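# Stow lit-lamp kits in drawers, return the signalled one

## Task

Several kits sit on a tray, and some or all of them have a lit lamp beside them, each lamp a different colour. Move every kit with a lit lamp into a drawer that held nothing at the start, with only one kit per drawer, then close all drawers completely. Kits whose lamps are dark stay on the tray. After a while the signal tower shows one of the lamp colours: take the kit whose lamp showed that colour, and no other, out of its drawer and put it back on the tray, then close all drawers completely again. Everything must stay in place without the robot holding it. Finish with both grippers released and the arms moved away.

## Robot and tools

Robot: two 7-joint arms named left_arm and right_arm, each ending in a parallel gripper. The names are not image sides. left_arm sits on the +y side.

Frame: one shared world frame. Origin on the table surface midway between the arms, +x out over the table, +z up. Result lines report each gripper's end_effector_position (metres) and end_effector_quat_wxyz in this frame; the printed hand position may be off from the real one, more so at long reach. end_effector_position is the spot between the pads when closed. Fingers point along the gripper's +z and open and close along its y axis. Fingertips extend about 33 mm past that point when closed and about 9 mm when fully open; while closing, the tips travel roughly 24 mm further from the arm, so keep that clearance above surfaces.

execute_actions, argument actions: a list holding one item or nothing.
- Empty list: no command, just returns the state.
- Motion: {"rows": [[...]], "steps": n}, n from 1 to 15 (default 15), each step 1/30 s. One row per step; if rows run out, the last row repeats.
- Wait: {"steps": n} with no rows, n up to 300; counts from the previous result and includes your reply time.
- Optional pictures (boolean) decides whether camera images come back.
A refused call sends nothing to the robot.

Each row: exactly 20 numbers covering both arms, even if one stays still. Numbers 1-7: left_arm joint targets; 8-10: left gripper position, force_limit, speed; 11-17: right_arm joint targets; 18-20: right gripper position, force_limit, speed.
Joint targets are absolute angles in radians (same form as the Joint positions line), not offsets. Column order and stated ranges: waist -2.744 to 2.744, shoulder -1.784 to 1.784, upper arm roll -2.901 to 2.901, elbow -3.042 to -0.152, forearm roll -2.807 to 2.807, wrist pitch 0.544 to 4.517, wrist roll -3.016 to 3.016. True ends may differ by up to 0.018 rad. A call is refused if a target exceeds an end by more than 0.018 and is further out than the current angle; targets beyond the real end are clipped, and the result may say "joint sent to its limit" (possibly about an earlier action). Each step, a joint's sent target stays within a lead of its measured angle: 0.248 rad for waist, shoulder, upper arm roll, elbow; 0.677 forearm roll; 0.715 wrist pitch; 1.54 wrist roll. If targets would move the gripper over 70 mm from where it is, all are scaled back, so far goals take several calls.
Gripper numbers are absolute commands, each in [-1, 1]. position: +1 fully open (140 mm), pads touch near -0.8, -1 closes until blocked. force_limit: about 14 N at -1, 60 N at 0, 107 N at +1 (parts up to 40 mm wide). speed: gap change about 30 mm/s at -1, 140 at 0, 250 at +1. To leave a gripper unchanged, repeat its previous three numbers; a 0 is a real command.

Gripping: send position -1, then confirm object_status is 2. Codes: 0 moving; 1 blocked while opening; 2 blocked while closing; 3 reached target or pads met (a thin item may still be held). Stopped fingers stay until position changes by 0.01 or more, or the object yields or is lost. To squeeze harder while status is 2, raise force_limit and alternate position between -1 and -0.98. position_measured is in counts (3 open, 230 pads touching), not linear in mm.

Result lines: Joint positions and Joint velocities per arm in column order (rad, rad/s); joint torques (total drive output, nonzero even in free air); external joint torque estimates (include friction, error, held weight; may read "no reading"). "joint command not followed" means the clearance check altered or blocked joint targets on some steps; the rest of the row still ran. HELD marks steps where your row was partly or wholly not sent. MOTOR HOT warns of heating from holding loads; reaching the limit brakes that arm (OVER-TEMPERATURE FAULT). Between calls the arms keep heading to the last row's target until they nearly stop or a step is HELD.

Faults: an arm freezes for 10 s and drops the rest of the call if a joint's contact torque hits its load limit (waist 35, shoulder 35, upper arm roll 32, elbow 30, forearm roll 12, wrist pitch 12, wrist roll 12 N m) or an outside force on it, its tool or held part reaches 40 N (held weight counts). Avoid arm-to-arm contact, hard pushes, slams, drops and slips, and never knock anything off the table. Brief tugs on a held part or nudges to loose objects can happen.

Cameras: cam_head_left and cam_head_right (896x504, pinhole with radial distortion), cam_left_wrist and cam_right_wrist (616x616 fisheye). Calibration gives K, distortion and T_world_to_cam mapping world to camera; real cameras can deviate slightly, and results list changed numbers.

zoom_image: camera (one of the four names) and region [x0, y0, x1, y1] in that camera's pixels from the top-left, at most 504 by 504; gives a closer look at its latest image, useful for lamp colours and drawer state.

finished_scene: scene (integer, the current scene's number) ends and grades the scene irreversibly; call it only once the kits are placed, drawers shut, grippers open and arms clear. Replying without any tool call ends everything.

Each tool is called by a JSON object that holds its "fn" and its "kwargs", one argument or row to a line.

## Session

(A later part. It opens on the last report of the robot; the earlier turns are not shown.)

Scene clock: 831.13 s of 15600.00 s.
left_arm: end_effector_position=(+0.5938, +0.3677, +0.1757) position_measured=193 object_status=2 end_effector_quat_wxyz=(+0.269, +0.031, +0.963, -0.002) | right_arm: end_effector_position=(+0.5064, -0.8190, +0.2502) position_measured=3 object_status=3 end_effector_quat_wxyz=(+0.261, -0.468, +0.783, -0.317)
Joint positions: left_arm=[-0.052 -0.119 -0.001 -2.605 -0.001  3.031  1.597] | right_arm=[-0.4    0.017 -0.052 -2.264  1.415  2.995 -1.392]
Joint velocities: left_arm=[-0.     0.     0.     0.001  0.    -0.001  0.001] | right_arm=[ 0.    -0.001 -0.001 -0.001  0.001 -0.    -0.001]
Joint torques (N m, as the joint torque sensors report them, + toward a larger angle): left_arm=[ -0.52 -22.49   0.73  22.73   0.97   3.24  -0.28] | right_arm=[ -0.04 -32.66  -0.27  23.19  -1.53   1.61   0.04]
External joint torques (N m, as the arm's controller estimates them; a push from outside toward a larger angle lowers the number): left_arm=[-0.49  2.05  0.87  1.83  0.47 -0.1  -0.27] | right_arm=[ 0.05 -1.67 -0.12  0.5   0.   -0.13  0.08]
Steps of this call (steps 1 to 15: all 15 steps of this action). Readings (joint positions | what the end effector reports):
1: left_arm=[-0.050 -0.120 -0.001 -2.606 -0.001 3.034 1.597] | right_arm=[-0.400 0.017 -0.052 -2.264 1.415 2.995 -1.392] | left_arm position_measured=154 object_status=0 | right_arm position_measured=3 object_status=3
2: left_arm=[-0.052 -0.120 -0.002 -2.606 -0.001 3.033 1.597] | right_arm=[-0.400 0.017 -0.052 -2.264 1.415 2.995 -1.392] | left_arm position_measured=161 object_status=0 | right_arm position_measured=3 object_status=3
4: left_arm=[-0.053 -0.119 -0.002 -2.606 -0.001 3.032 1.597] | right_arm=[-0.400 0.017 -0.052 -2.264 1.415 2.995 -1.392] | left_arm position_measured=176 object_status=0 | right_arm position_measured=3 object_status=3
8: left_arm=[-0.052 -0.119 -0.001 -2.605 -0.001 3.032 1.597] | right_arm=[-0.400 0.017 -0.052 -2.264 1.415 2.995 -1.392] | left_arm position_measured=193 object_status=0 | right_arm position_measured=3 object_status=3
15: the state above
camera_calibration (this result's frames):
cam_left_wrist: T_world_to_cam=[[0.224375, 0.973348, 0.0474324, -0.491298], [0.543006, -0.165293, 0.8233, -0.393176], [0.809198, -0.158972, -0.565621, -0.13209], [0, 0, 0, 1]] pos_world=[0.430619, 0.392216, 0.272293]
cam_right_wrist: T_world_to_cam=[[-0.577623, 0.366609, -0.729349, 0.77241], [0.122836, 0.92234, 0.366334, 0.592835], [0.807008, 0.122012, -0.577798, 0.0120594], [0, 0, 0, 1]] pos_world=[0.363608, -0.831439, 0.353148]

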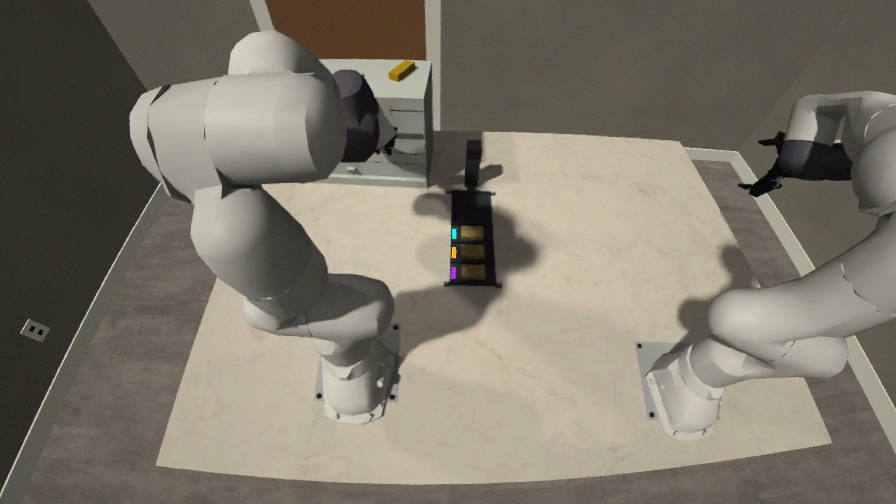

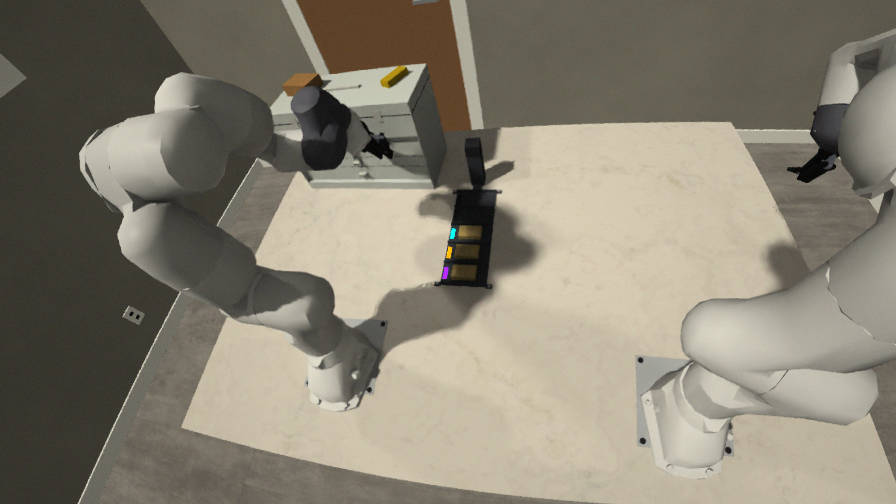

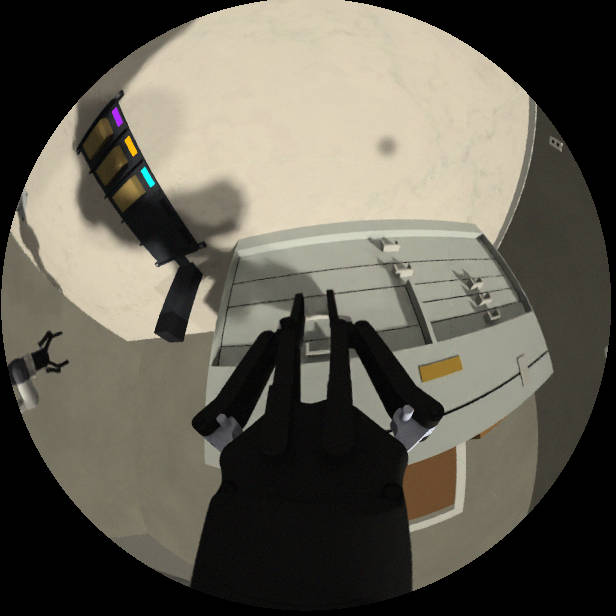

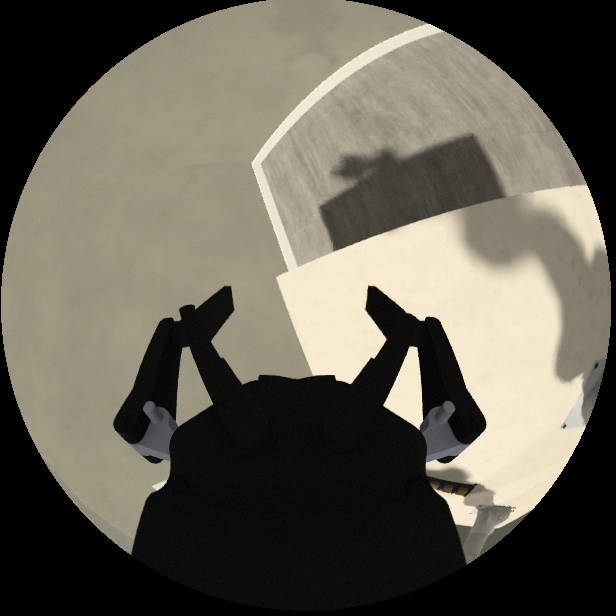

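{"fn": "execute_actions", "kwargs": {
  "actions": [
    {"rows":[[-0.052,-0.137,0,-2.624,0,3.034,1.597,-1,0,0, -0.4,0.017,-0.05,-2.264,1.415,2.995,-1.392,1,0,0],[-0.052,-0.154,0,-2.643,0,3.036,1.597,-1,0,0, -0.4,0.017,-0.05,-2.264,1.415,2.995,-1.392,1,0,0],[-0.052,-0.172,0,-2.662,0,3.038,1.597,-1,0,0, -0.4,0.017,-0.05,-2.264,1.415,2.995,-1.392,1,0,0],[-0.052,-0.190,0,-2.680,0,3.040,1.597,-1,0,0, -0.4,0.017,-0.05,-2.264,1.415,2.995,-1.392,1,0,0],[-0.052,-0.208,0,-2.699,0,3.041,1.597,-1,0,0, -0.4,0.017,-0.05,-2.264,1.415,2.995,-1.392,1,0,0],[-0.052,-0.225,0,-2.718,0,3.042,1.597,-1,0,0, -0.4,0.017,-0.05,-2.264,1.415,2.995,-1.392,1,0,0],[-0.052,-0.243,0,-2.737,0,3.042,1.597,-1,0,0, -0.4,0.017,-0.05,-2.264,1.415,2.995,-1.392,1,0,0],[-0.052,-0.261,0,-2.754,0,3.041,1.597,-1,0,0, -0.4,0.017,-0.05,-2.264,1.415,2.995,-1.392,1,0,0],[-0.052,-0.280,0,-2.772,0,3.040,1.597,-1,0,0, -0.4,0.017,-0.05,-2.264,1.415,2.995,-1.392,1,0,0],[-0.052,-0.298,0,-2.789,0,3.038,1.597,-1,0,0, -0.4,0.017,-0.05,-2.264,1.415,2.995,-1.392,1,0,0],[-0.052,-0.317,0,-2.806,0,3.036,1.597,-1,0,0, -0.4,0.017,-0.05,-2.264,1.415,2.995,-1.392,1,0,0],[-0.052,-0.335,0,-2.823,0,3.034,1.597,-1,0,0, -0.4,0.017,-0.05,-2.264,1.415,2.995,-1.392,1,0,0],[-0.052,-0.354,0,-2.841,0,3.031,1.597,-1,0,0, -0.4,0.017,-0.05,-2.264,1.415,2.995,-1.392,1,0,0],[-0.052,-0.372,0,-2.858,0,3.028,1.597,-1,0,0, -0.4,0.017,-0.05,-2.264,1.415,2.995,-1.392,1,0,0],[-0.052,-0.395,0,-2.877,0,3.024,1.597,-1,0,0, -0.4,0.017,-0.05,-2.264,1.415,2.995,-1.392,1,0,0]],"steps":15}
  ],
  "pictures": false
}}

{"fn": "execute_actions", "kwargs": {
  "actions": [
    {"rows":[[-0.052,-0.419,0,-2.896,0,3.019,1.597,-1,0,0, -0.4,0.017,-0.05,-2.264,1.415,2.995,-1.392,1,0,0],[-0.052,-0.443,0,-2.915,0,3.014,1.597,-1,0,0, -0.4,0.017,-0.05,-2.264,1.415,2.995,-1.392,1,0,0],[-0.052,-0.467,0,-2.934,0,3.009,1.597,-1,0,0, -0.4,0.017,-0.05,-2.264,1.415,2.995,-1.392,1,0,0],[-0.052,-0.491,0,-2.953,0,3.004,1.597,-1,0,0, -0.4,0.017,-0.05,-2.264,1.415,2.995,-1.392,1,0,0],[-0.052,-0.516,0,-2.972,0,2.999,1.597,-1,0,0, -0.4,0.017,-0.05,-2.264,1.415,2.995,-1.392,1,0,0],[-0.052,-0.541,0,-2.991,0,2.996,1.597,-1,0,0, -0.4,0.017,-0.05,-2.264,1.415,2.995,-1.392,1,0,0]],"steps":15}
  ],
  "pictures": false
}}

{"fn": "execute_actions", "kwargs": {
  "actions": [
    {"rows":[[-0.052,-0.539,0,-2.988,0,2.998,1.597,0.36,0,0.5, -0.4,0.017,-0.05,-2.264,1.415,2.995,-1.392,1,0,0]],"steps":10}
  ],
  "pictures": false
}}

{"fn": "execute_actions", "kwargs": {
  "actions": [
    {"rows":[[-0.052,-0.9,0,-2.98,0,2.6,1.597,0.36,0,0.5, -0.4,0.017,-0.05,-2.264,1.415,2.995,-1.392,1,0,0]],"steps":15}
  ],
  "pictures": false
}}

{"fn": "execute_actions", "kwargs": {
  "actions": [
    {"rows":[[-0.66,-0.8,0,-2.98,0,2.5,0.96,0.36,0,0.5, -0.4,0.017,-0.05,-2.264,1.415,2.995,-1.392,1,0,0]],"steps":15}
  ]
}}

Scene clock: 869.20 s of 15600.00 s.
left_arm: end_effector_position=(+0.5183, +0.3719, +0.1767) position_measured=193 object_status=2 end_effector_quat_wxyz=(+0.270, +0.030, +0.963, -0.002) | right_arm: end_effector_position=(+0.5064, -0.8190, +0.2502) position_measured=3 object_status=3 end_effector_quat_wxyz=(+0.261, -0.468, +0.783, -0.317)
Joint positions: left_arm=[-0.051 -0.35   0.    -2.838 -0.001  3.034  1.597] | right_arm=[-0.4    0.017 -0.052 -2.264  1.415  2.995 -1.392]
Joint velocities: left_arm=[ 0.004 -0.573  0.003 -0.514  0.    -0.05   0.002] | right_arm=[ 0.    -0.     0.    -0.001  0.001  0.    -0.   ]
Joint torques (N m, as the joint torque sensors report them, + toward a larger angle): left_arm=[ -1.69 -14.54  -0.1   21.75   0.88   3.11   0.03] | right_arm=[  0.43 -32.81  -0.1   23.15  -1.55   1.64   0.06]
External joint torques (N m, as the arm's controller estimates them; a push from outside toward a larger angle lowers the number): left_arm=[-1.65 -1.34  0.27 -1.76  0.41 -0.55  0.05] | right_arm=[ 0.46 -1.92 -0.01  0.5  -0.02 -0.09  0.1 ]
Steps of this call (steps 1 to 15: the robot went on to your last target; steps 16 to 90: nothing new was sent; then 34.57 s passed at rest; steps 91 to 105: all 15 steps of this action). Readings (joint positions | what the end effector reports):
91: left_arm=[-0.052 -0.122 -0.001 -2.609 -0.001 3.031 1.597] | right_arm=[-0.400 0.017 -0.052 -2.264 1.415 2.995 -1.392] | left_arm position_measured=193 object_status=2 | right_arm position_measured=3 object_status=3
92: left_arm=[-0.052 -0.130 -0.001 -2.617 -0.001 3.032 1.597] | right_arm=[-0.400 0.017 -0.052 -2.264 1.415 2.995 -1.392] | left_arm position_measured=193 object_status=2 | right_arm position_measured=3 object_status=3
94: left_arm=[-0.052 -0.156 -0.001 -2.645 -0.001 3.034 1.597] | right_arm=[-0.400 0.017 -0.052 -2.264 1.415 2.995 -1.392] | left_arm position_measured=193 object_status=2 | right_arm position_measured=3 object_status=3
98: left_arm=[-0.052 -0.222 -0.000 -2.715 -0.001 3.037 1.597] | right_arm=[-0.400 0.017 -0.052 -2.264 1.415 2.995 -1.392] | left_arm position_measured=193 object_status=2 | right_arm position_measured=3 object_status=3
105: the state above

Scene clock: 869.70 s of 15600.00 s.
left_arm: end_effector_position=(+0.4683, +0.3743, +0.1773) position_measured=193 object_status=2 end_effector_quat_wxyz=(+0.271, +0.029, +0.962, -0.002) | right_arm: end_effector_position=(+0.5064, -0.8190, +0.2502) position_measured=3 object_status=3 end_effector_quat_wxyz=(+0.261, -0.468, +0.783, -0.317)
Joint positions: left_arm=[-0.05  -0.537  0.001 -2.989 -0.001  3.002  1.597] | right_arm=[-0.4    0.017 -0.052 -2.264  1.415  2.995 -1.392]
Joint velocities: left_arm=[-0.    -0.012  0.001 -0.005  0.001 -0.01  -0.001] | right_arm=[-0.001  0.001  0.     0.002 -0.    -0.001  0.001]
Joint torques (N m, as the joint torque sensors report them, + toward a larger angle): left_arm=[ -1.24 -11.87  -0.43  20.16   0.88   2.73   0.1 ] | right_arm=[  0.02 -32.27  -0.21  22.78  -1.48   1.65   0.03]
External joint torques (N m, as the arm's controller estimates them; a push from outside toward a larger angle lowers the number): left_arm=[-1.23 -1.6   0.06 -1.25  0.35 -0.62  0.11] | right_arm=[ 0.11 -1.4  -0.06  0.09  0.05 -0.09  0.07]
Steps of this call (steps 1 to 15: all 15 steps of this action). Readings (joint positions | what the end effector reports):
1: left_arm=[-0.051 -0.370 0.000 -2.856 -0.001 3.032 1.597] | right_arm=[-0.400 0.017 -0.052 -2.264 1.415 2.995 -1.392] | left_arm position_measured=193 object_status=2 | right_arm position_measured=3 object_status=3
2: left_arm=[-0.051 -0.392 0.000 -2.875 -0.001 3.029 1.597] | right_arm=[-0.400 0.017 -0.052 -2.264 1.415 2.995 -1.392] | left_arm position_measured=193 object_status=2 | right_arm position_measured=3 object_status=3
4: left_arm=[-0.051 -0.438 0.001 -2.913 -0.001 3.022 1.597] | right_arm=[-0.400 0.017 -0.052 -2.264 1.415 2.995 -1.392] | left_arm position_measured=193 object_status=2 | right_arm position_measured=3 object_status=3
8: left_arm=[-0.050 -0.517 0.001 -2.975 -0.001 3.008 1.597] | right_arm=[-0.400 0.017 -0.052 -2.264 1.415 2.995 -1.392] | left_arm position_measured=193 object_status=2 | right_arm position_measured=3 object_status=3
15: the state above

Scene clock: 870.03 s of 15600.00 s.
left_arm: end_effector_position=(+0.4681, +0.3743, +0.1772) position_measured=100 object_status=0 end_effector_quat_wxyz=(+0.271, +0.029, +0.962, -0.002) | right_arm: end_effector_position=(+0.5064, -0.8190, +0.2502) position_measured=3 object_status=3 end_effector_quat_wxyz=(+0.261, -0.468, +0.783, -0.317)
Joint positions: left_arm=[-0.05  -0.537  0.001 -2.989 -0.001  3.001  1.597] | right_arm=[-0.4    0.017 -0.052 -2.264  1.415  2.995 -1.392]
Joint velocities: left_arm=[ 0.001  0.002  0.001 -0.     0.    -0.001 -0.001] | right_arm=[-0.001  0.    -0.     0.     0.    -0.     0.001]
Joint torques (N m, as the joint torque sensors report them, + toward a larger angle): left_arm=[ -1.37 -11.96  -0.72  21.11   0.88   3.08   0.07] | right_arm=[  0.04 -32.76  -0.44  22.97  -1.49   1.6    0.07]
External joint torques (N m, as the arm's controller estimates them; a push from outside toward a larger angle lowers the number): left_arm=[-1.38 -1.66 -0.25 -0.16  0.35 -0.24  0.08] | right_arm=[ 0.11 -1.81 -0.31  0.26  0.05 -0.14  0.11]
Steps of this call (steps 1 to 10: all 10 steps of this action). Readings (joint positions | what the end effector reports):
1: left_arm=[-0.050 -0.537 0.001 -2.989 -0.001 3.002 1.597] | right_arm=[-0.400 0.017 -0.052 -2.264 1.415 2.995 -1.392] | left_arm position_measured=193 object_status=0 | right_arm position_measured=3 object_status=3
2: left_arm=[-0.050 -0.537 0.001 -2.989 -0.001 3.001 1.597] | right_arm=[-0.400 0.017 -0.052 -2.264 1.415 2.995 -1.392] | left_arm position_measured=191 object_status=0 | right_arm position_measured=3 object_status=3
4: left_arm=[-0.050 -0.537 0.001 -2.989 -0.001 3.001 1.597] | right_arm=[-0.400 0.017 -0.052 -2.264 1.415 2.995 -1.392] | left_arm position_measured=164 object_status=0 | right_arm position_measured=3 object_status=3
8: left_arm=[-0.050 -0.537 0.001 -2.989 -0.001 3.001 1.597] | right_arm=[-0.400 0.017 -0.052 -2.264 1.415 2.995 -1.392] | left_arm position_measured=121 object_status=0 | right_arm position_measured=3 object_status=3
10: the state above

Scene clock: 870.53 s of 15600.00 s.
left_arm: end_effector_position=(+0.4296, +0.3755, +0.2520) position_measured=84 object_status=3 end_effector_quat_wxyz=(+0.269, +0.030, +0.963, -0.002) | right_arm: end_effector_position=(+0.5064, -0.8190, +0.2502) position_measured=3 object_status=3 end_effector_quat_wxyz=(+0.261, -0.468, +0.783, -0.317)
Joint positions: left_arm=[-0.05  -0.897  0.001 -2.979 -0.     2.625  1.597] | right_arm=[-0.4    0.017 -0.052 -2.264  1.415  2.995 -1.392]
Joint velocities: left_arm=[ 0.001 -0.003 -0.    -0.004  0.002 -0.13  -0.   ] | right_arm=[ 0.001  0.001  0.001 -0.    -0.001 -0.    -0.   ]
Joint torques (N m, as the joint torque sensors report them, + toward a larger angle): left_arm=[-1.1  -3.98 -0.98 23.95  1.01  2.96  0.06] | right_arm=[  0.01 -32.52   0.01  22.98  -1.55   1.61   0.03]
External joint torques (N m, as the arm's controller estimates them; a push from outside toward a larger angle lowers the number): left_arm=[-1.11 -1.36 -0.25 -0.96  0.29 -0.43  0.07] | right_arm=[-0.05 -1.6   0.01  0.3  -0.01 -0.11  0.07]
Steps of this call (steps 1 to 15: all 15 steps of this action). Readings (joint positions | what the end effector reports):
1: left_arm=[-0.050 -0.582 0.001 -2.994 -0.000 2.931 1.597] | right_arm=[-0.400 0.017 -0.052 -2.264 1.415 2.995 -1.392] | left_arm position_measured=89 object_status=0 | right_arm position_measured=3 object_status=3
2: left_arm=[-0.050 -0.658 0.001 -2.996 -0.000 2.869 1.597] | right_arm=[-0.400 0.017 -0.052 -2.264 1.415 2.995 -1.392] | left_arm position_measured=85 object_status=0 | right_arm position_measured=3 object_status=3
4: left_arm=[-0.050 -0.797 0.001 -2.985 -0.000 2.783 1.597] | right_arm=[-0.400 0.017 -0.052 -2.264 1.415 2.995 -1.392] | left_arm position_measured=84 object_status=0 | right_arm position_measured=3 object_status=3
8: left_arm=[-0.050 -0.889 0.001 -2.972 -0.000 2.690 1.597] | right_arm=[-0.400 0.017 -0.052 -2.264 1.415 2.995 -1.392] | left_arm position_measured=84 object_status=3 | right_arm position_measured=3 object_status=3
15: the state above

Scene clock: 871.03 s of 15600.00 s.
left_arm: end_effector_position=(+0.3181, +0.1644, +0.1905) position_measured=84 object_status=3 end_effector_quat_wxyz=(+0.147, +0.102, +0.980, -0.085) | right_arm: end_effector_position=(+0.5064, -0.8190, +0.2502) position_measured=3 object_status=3 end_effector_quat_wxyz=(+0.261, -0.468, +0.783, -0.317)
Joint positions: left_arm=[-0.646 -0.802 -0.002 -2.979 -0.001  2.517  1.146] | right_arm=[-0.4    0.017 -0.052 -2.264  1.415  2.995 -1.392]
Joint velocities: left_arm=[-0.161  0.01  -0.    -0.002  0.001 -0.08  -0.594] | right_arm=[-0.001  0.001  0.002 -0.    -0.001 -0.001 -0.001]
Joint torques (N m, as the joint torque sensors report them, + toward a larger angle): left_arm=[-0.3  -2.64  0.92 22.03  1.14  2.62 -0.3 ] | right_arm=[ -0.1  -32.42   0.08  22.98  -1.53   1.67  -0.01]
External joint torques (N m, as the arm's controller estimates them; a push from outside toward a larger angle lowers the number): left_arm=[-1.61  2.08  0.63 -2.    0.56 -0.55 -0.29] | right_arm=[-0.11 -1.5   0.12  0.32  0.   -0.05  0.04]
Steps of this call (steps 1 to 15: all 15 steps of this action). Readings (joint positions | what the end effector reports):
1: left_arm=[-0.079 -0.888 0.006 -2.976 -0.001 2.616 1.564] | right_arm=[-0.400 0.017 -0.052 -2.264 1.415 2.995 -1.392] | left_arm position_measured=84 object_status=3 | right_arm position_measured=3 object_status=3
2: left_arm=[-0.123 -0.873 0.005 -2.976 -0.001 2.606 1.529] | right_arm=[-0.400 0.017 -0.052 -2.264 1.415 2.995 -1.392] | left_arm position_measured=84 object_status=3 | right_arm position_measured=3 object_status=3
4: left_arm=[-0.217 -0.847 0.005 -2.977 -0.001 2.585 1.462] | right_arm=[-0.400 0.017 -0.052 -2.264 1.415 2.995 -1.392] | left_arm position_measured=84 object_status=3 | right_arm position_measured=3 object_status=3
8: left_arm=[-0.427 -0.817 0.003 -2.978 -0.001 2.553 1.339] | right_arm=[-0.400 0.017 -0.052 -2.264 1.415 2.995 -1.392] | left_arm position_measured=84 object_status=3 | right_arm position_measured=3 object_status=3
15: the state above
camera_calibration (this result's frames):
cam_left_wrist: T_world_to_cam=[[0.386124, 0.911798, -0.139763, -0.237908], [0.701752, -0.192014, 0.686057, -0.309199], [0.598709, -0.362982, -0.713997, 0.195846], [0, 0, 0, 1]] pos_world=[0.191589, 0.228642, 0.318711]
cam_right_wrist: T_world_to_cam=[[-0.577625, 0.366607, -0.729349, 0.772409], [0.122833, 0.92234, 0.366333, 0.592835], [0.807008, 0.122015, -0.577798, 0.0120605], [0, 0, 0, 1]] pos_world=[0.363609, -0.831438, 0.353148]

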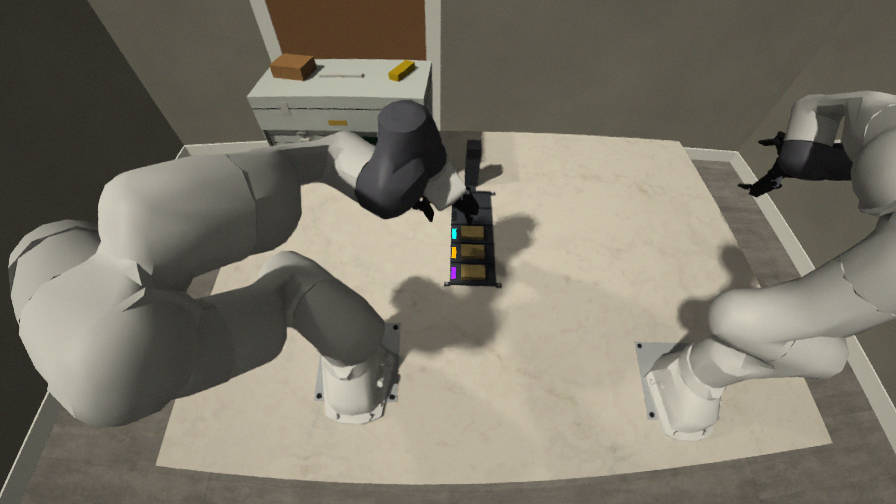

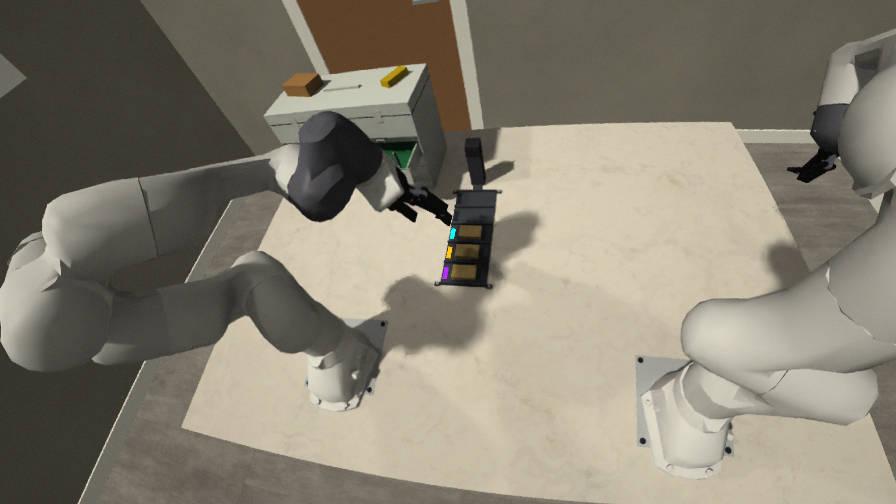

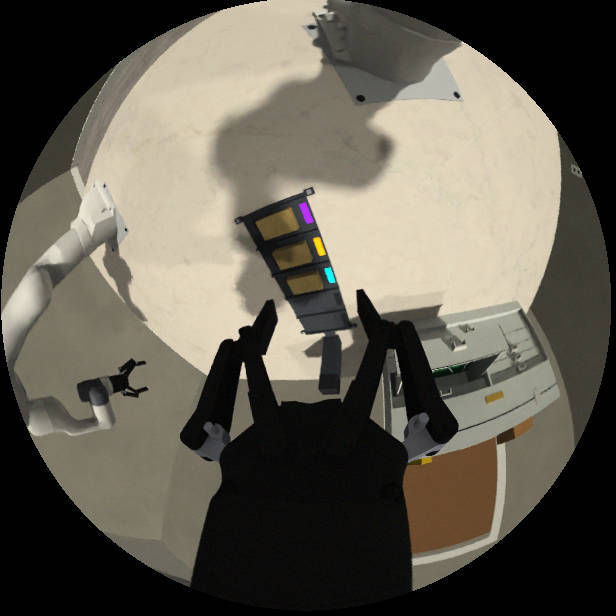

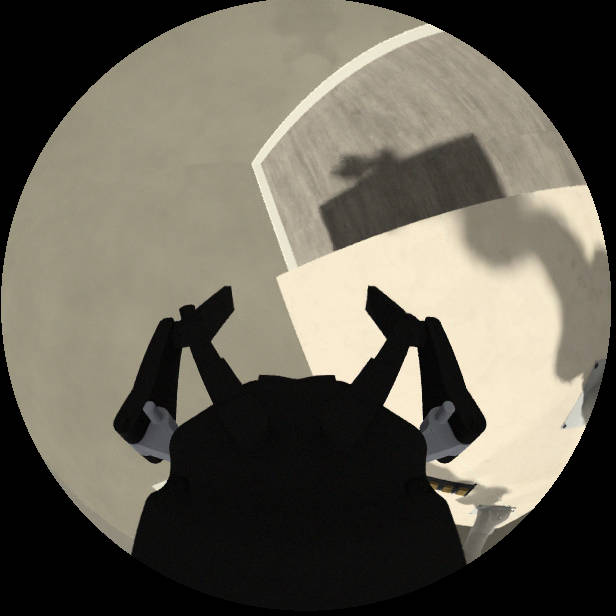

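{"fn": "execute_actions", "kwargs": {
  "actions": []
}}

Scene clock: 905.40 s of 15600.00 s.
left_arm: end_effector_position=(+0.3126, +0.1633, +0.1877) position_measured=84 object_status=3 end_effector_quat_wxyz=(+0.132, +0.020, +0.986, -0.095) | right_arm: end_effector_position=(+0.5064, -0.8190, +0.2502) position_measured=3 object_status=3 end_effector_quat_wxyz=(+0.261, -0.468, +0.783, -0.317)
Joint positions: left_arm=[-0.657 -0.802 -0.002 -2.979 -0.001  2.504  0.967] | right_arm=[-0.4    0.017 -0.052 -2.264  1.415  2.995 -1.392]
Joint velocities: left_arm=[ 0.     0.001  0.    -0.002 -0.001 -0.     0.001] | right_arm=[ 0.001  0.001  0.     0.001  0.001 -0.    -0.001]
Joint torques (N m, as the joint torque sensors report them, + toward a larger angle): left_arm=[-2.21 -3.25  0.72 22.77  1.22  2.61 -0.25] | right_arm=[  0.14 -32.58  -0.19  23.06  -1.51   1.61  -0.01]
External joint torques (N m, as the arm's controller estimates them; a push from outside toward a larger angle lowers the number): left_arm=[-2.22  1.16  1.34 -0.93  0.57 -0.46 -0.23] | right_arm=[-0.01 -1.71 -0.28  0.38  0.03 -0.09  0.03]
Steps of this call (steps 1 to 45: the robot went on to your last target; steps 46 to 110: nothing new was sent; then 30.70 s passed at rest). Readings (joint positions | what the end effector reports):
1: left_arm=[-0.650 -0.802 -0.002 -2.979 -0.001 2.515 1.127] | right_arm=[-0.400 0.017 -0.052 -2.264 1.415 2.995 -1.392] | left_arm position_measured=84 object_status=3 | right_arm position_measured=3 object_status=3
2: left_arm=[-0.653 -0.802 -0.002 -2.979 -0.001 2.513 1.111] | right_arm=[-0.400 0.017 -0.052 -2.264 1.415 2.995 -1.392] | left_arm position_measured=84 object_status=3 | right_arm position_measured=3 object_status=3
4: left_arm=[-0.655 -0.802 -0.002 -2.979 -0.001 2.510 1.082] | right_arm=[-0.400 0.017 -0.052 -2.264 1.415 2.995 -1.392] | left_arm position_measured=84 object_status=3 | right_arm position_measured=3 object_status=3
8: left_arm=[-0.657 -0.802 -0.002 -2.979 -0.001 2.507 1.041] | right_arm=[-0.400 0.017 -0.052 -2.264 1.415 2.995 -1.392] | left_arm position_measured=84 object_status=3 | right_arm position_measured=3 object_status=3
110: the state above
All arms were judged still, so your last target was given up. Only a new action makes them travel on or press farther. Fingers that are still opening or closing keep moving.
camera_calibration (this result's frames):
cam_left_wrist: T_world_to_cam=[[0.230445, 0.954262, -0.190469, -0.183917], [0.751898, -0.0503696, 0.657352, -0.337158], [0.617693, -0.294697, -0.729116, 0.182487], [0, 0, 0, 1]] pos_world=[0.18317, 0.212301, 0.319655]
cam_right_wrist: T_world_to_cam=[[-0.577625, 0.366607, -0.729348, 0.772409], [0.122833, 0.92234, 0.366334, 0.592835], [0.807008, 0.122016, -0.577798, 0.0120608], [0, 0, 0, 1]] pos_world=[0.36361, -0.831437, 0.353148]

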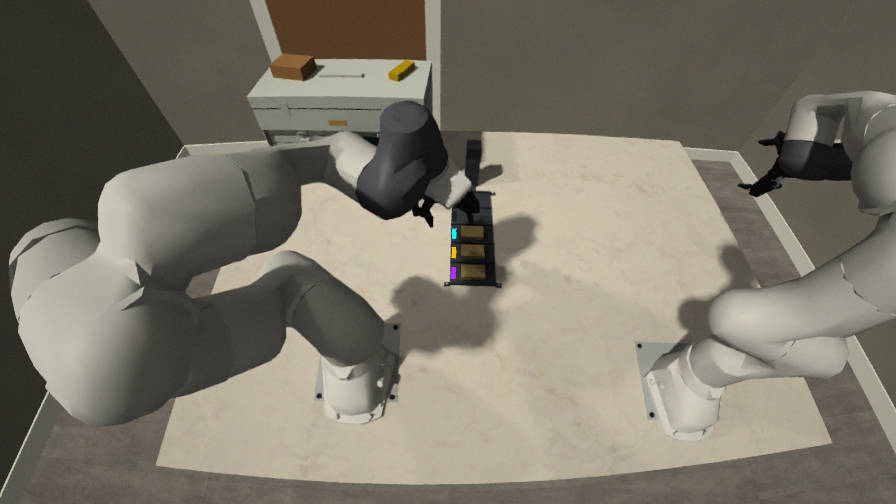

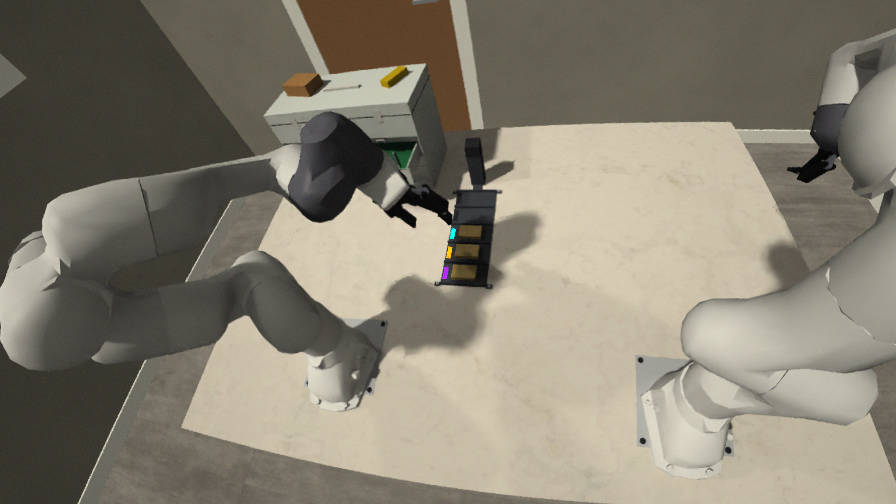

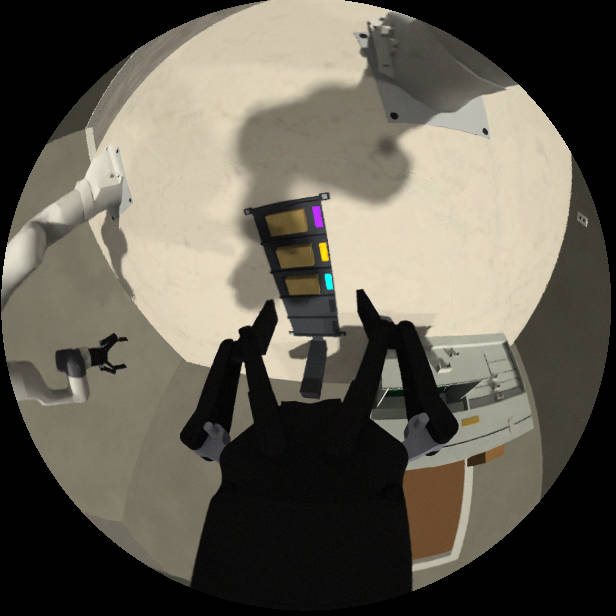

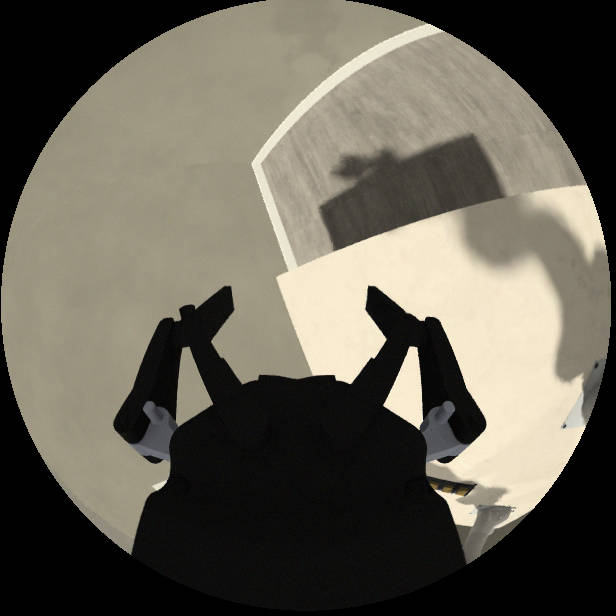

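{"fn": "execute_actions", "kwargs": {
  "actions": [
    {"rows":[[-0.66,-0.7,0,-2.9,0,2.45,0.96,0.36,0,0,-0.4,0.017,-0.05,-2.264,1.415,2.995,-1.392,1,0,0],[-0.66,-0.6,0,-2.83,0,2.42,0.96,0.36,0,0,-0.4,0.017,-0.05,-2.264,1.415,2.995,-1.392,1,0,0],[-0.66,-0.5,0,-2.76,0,2.4,0.96,0.36,0,0,-0.4,0.017,-0.05,-2.264,1.415,2.995,-1.392,1,0,0],[-0.66,-0.4,0,-2.69,0,2.4,0.96,0.36,0,0,-0.4,0.017,-0.05,-2.264,1.415,2.995,-1.392,1,0,0],[-0.66,-0.3,0,-2.62,0,2.4,0.96,0.36,0,0,-0.4,0.017,-0.05,-2.264,1.415,2.995,-1.392,1,0,0],[-0.66,-0.2,0,-2.55,0,2.4,0.96,0.36,0,0,-0.4,0.017,-0.05,-2.264,1.415,2.995,-1.392,1,0,0],[-0.66,-0.1,0,-2.48,0,2.4,0.96,0.36,0,0,-0.4,0.017,-0.05,-2.264,1.415,2.995,-1.392,1,0,0],[-0.66,0.003,0,-2.402,0,2.403,0.957,0.36,0,0,-0.4,0.017,-0.05,-2.264,1.415,2.995,-1.392,1,0,0]],"steps":15}
  ],
  "pictures": false
}}

{"fn": "execute_actions", "kwargs": {
  "actions": [
    {"steps":30}
  ]
}}

Scene clock: 927.03 s of 15600.00 s.
left_arm: end_effector_position=(+0.3984, +0.0982, +0.0985) position_measured=84 object_status=3 end_effector_quat_wxyz=(-0.001, +0.019, +1.000, +0.000) | right_arm: end_effector_position=(+0.5064, -0.8190, +0.2502) position_measured=3 object_status=3 end_effector_quat_wxyz=(+0.261, -0.468, +0.783, -0.317)
Joint positions: left_arm=[-0.658 -0.002 -0.001 -2.416 -0.001  2.412  0.965] | right_arm=[-0.4    0.017 -0.052 -2.264  1.415  2.995 -1.392]
Joint velocities: left_arm=[ 0.     0.169  0.     0.076  0.001 -0.057 -0.004] | right_arm=[ 0.001  0.     0.001 -0.001  0.001 -0.     0.001]
Joint torques (N m, as the joint torque sensors report them, + toward a larger angle): left_arm=[ -2.14 -33.67   1.23  25.31   1.07   2.53  -0.24] | right_arm=[  0.1  -32.6   -0.1   22.88  -1.55   1.6    0.04]
External joint torques (N m, as the arm's controller estimates them; a push from outside toward a larger angle lowers the number): left_arm=[-2.24  1.95  1.12  0.71  0.53 -0.56 -0.24] | right_arm=[ 0.09 -1.77 -0.04  0.28 -0.02 -0.12  0.08]
Steps of this call (steps 1 to 90: nothing new was sent; then 18.13 s passed at rest; steps 91 to 105: all 15 steps of this action). Readings (joint positions | what the end effector reports):
91: left_arm=[-0.657 -0.780 -0.002 -2.960 -0.001 2.495 0.967] | right_arm=[-0.400 0.017 -0.052 -2.264 1.415 2.995 -1.392] | left_arm position_measured=84 object_status=3 | right_arm position_measured=3 object_status=3
92: left_arm=[-0.657 -0.731 -0.001 -2.921 -0.001 2.482 0.967] | right_arm=[-0.400 0.017 -0.052 -2.264 1.415 2.995 -1.392] | left_arm position_measured=84 object_status=3 | right_arm position_measured=3 object_status=3
94: left_arm=[-0.657 -0.586 -0.001 -2.812 -0.001 2.457 0.967] | right_arm=[-0.400 0.017 -0.052 -2.264 1.415 2.995 -1.392] | left_arm position_measured=84 object_status=3 | right_arm position_measured=3 object_status=3
98: left_arm=[-0.657 -0.271 -0.001 -2.549 -0.001 2.428 0.966] | right_arm=[-0.400 0.017 -0.052 -2.264 1.415 2.995 -1.392] | left_arm position_measured=84 object_status=3 | right_arm position_measured=3 object_status=3
105: the state above

Scene clock: 928.03 s of 15600.00 s.
left_arm: end_effector_position=(+0.4018, +0.0957, +0.1009) position_measured=84 object_status=3 end_effector_quat_wxyz=(+0.000, +0.019, +1.000, -0.001) | right_arm: end_effector_position=(+0.5064, -0.8190, +0.2502) position_measured=3 object_status=3 end_effector_quat_wxyz=(+0.261, -0.468, +0.783, -0.317)
Joint positions: left_arm=[-0.658  0.003 -0.001 -2.403 -0.001  2.407  0.964] | right_arm=[-0.4    0.017 -0.052 -2.264  1.415  2.995 -1.392]
Joint velocities: left_arm=[ 0.001 -0.    -0.     0.001 -0.001 -0.002 -0.001] | right_arm=[-0.002 -0.    -0.001  0.     0.001  0.    -0.001]
Joint torques (N m, as the joint torque sensors report them, + toward a larger angle): left_arm=[ -1.64 -28.77   0.95  21.11   1.05   1.87  -0.21] | right_arm=[  0.13 -32.61   0.05  23.08  -1.53   1.59   0.01]
External joint torques (N m, as the arm's controller estimates them; a push from outside toward a larger angle lowers the number): left_arm=[-1.7   0.07  0.88  0.13  0.51 -0.57 -0.21] | right_arm=[ 0.3  -1.73  0.27  0.44 -0.01 -0.16  0.05]
Steps of this call (steps 1 to 30: the robot went on to your last target). Readings (joint positions | what the end effector reports):
1: left_arm=[-0.658 0.002 -0.001 -2.414 -0.001 2.411 0.965] | right_arm=[-0.400 0.017 -0.052 -2.264 1.415 2.995 -1.392] | left_arm position_measured=84 object_status=3 | right_arm position_measured=3 object_status=3
2: left_arm=[-0.658 0.003 -0.001 -2.411 -0.001 2.410 0.965] | right_arm=[-0.400 0.017 -0.052 -2.264 1.415 2.995 -1.392] | left_arm position_measured=84 object_status=3 | right_arm position_measured=3 object_status=3
4: left_arm=[-0.658 0.003 -0.001 -2.407 -0.001 2.409 0.964] | right_arm=[-0.400 0.017 -0.052 -2.264 1.415 2.995 -1.392] | left_arm position_measured=84 object_status=3 | right_arm position_measured=3 object_status=3
8: left_arm=[-0.658 0.003 -0.001 -2.404 -0.001 2.408 0.964] | right_arm=[-0.400 0.017 -0.052 -2.264 1.415 2.995 -1.392] | left_arm position_measured=84 object_status=3 | right_arm position_measured=3 object_status=3
30: the state above
All arms were judged still, so your last target was given up. Only a new action makes them travel on or press farther. Fingers that are still opening or closing keep moving.
camera_calibration (this result's frames):
cam_left_wrist: T_world_to_cam=[[0.195349, 0.979079, -0.0569495, -0.158214], [0.894488, -0.154058, 0.419711, -0.373874], [0.402157, -0.132931, -0.905869, 0.133106], [0, 0, 0, 1]] pos_world=[0.311803, 0.114999, 0.268485]
cam_right_wrist: T_world_to_cam=[[-0.577626, 0.366605, -0.729349, 0.772408], [0.122831, 0.922341, 0.366333, 0.592835], [0.807008, 0.122017, -0.577798, 0.0120615], [0, 0, 0, 1]] pos_world=[0.363611, -0.831437, 0.353148]

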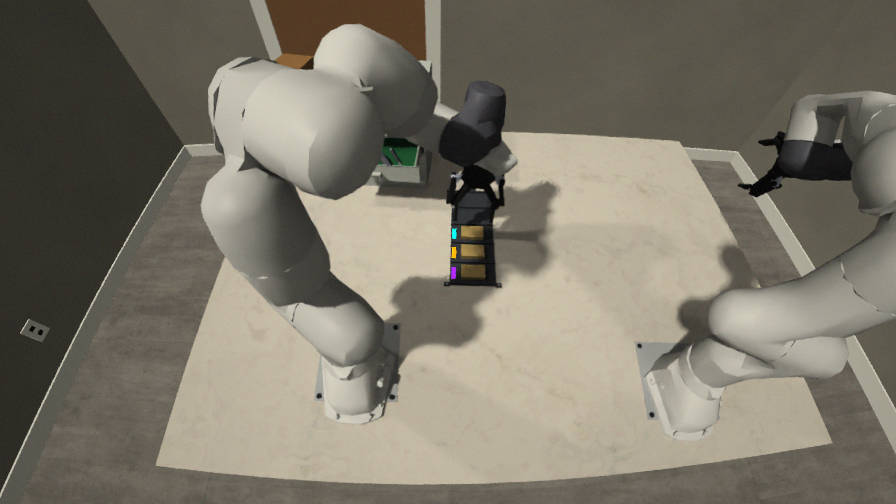

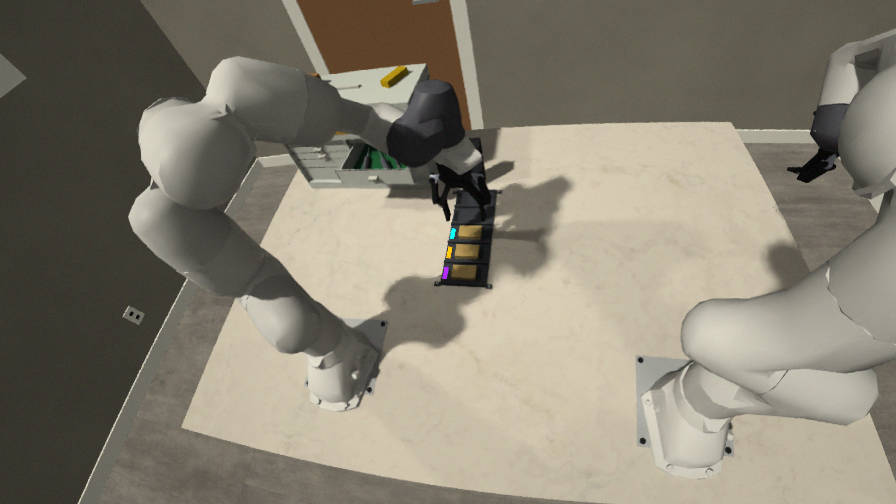

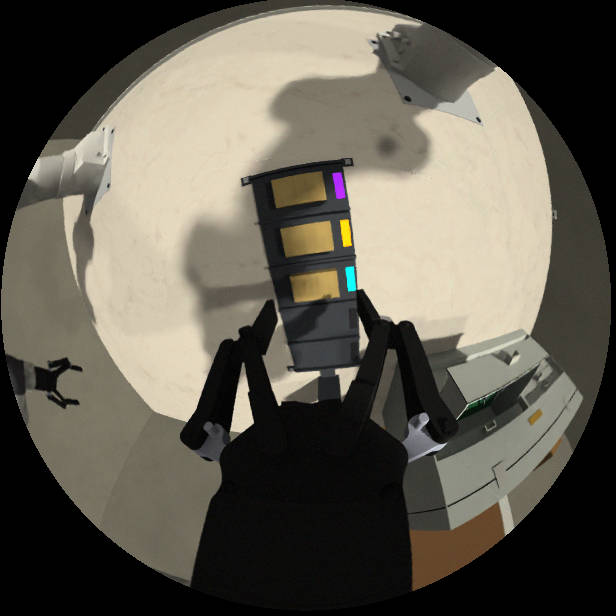

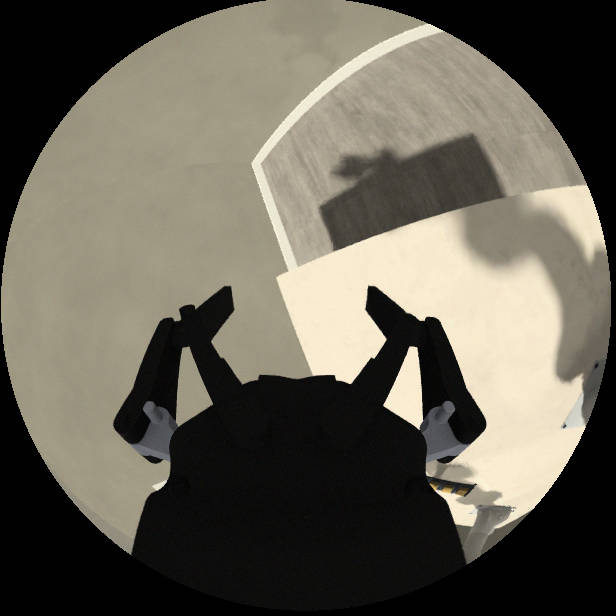

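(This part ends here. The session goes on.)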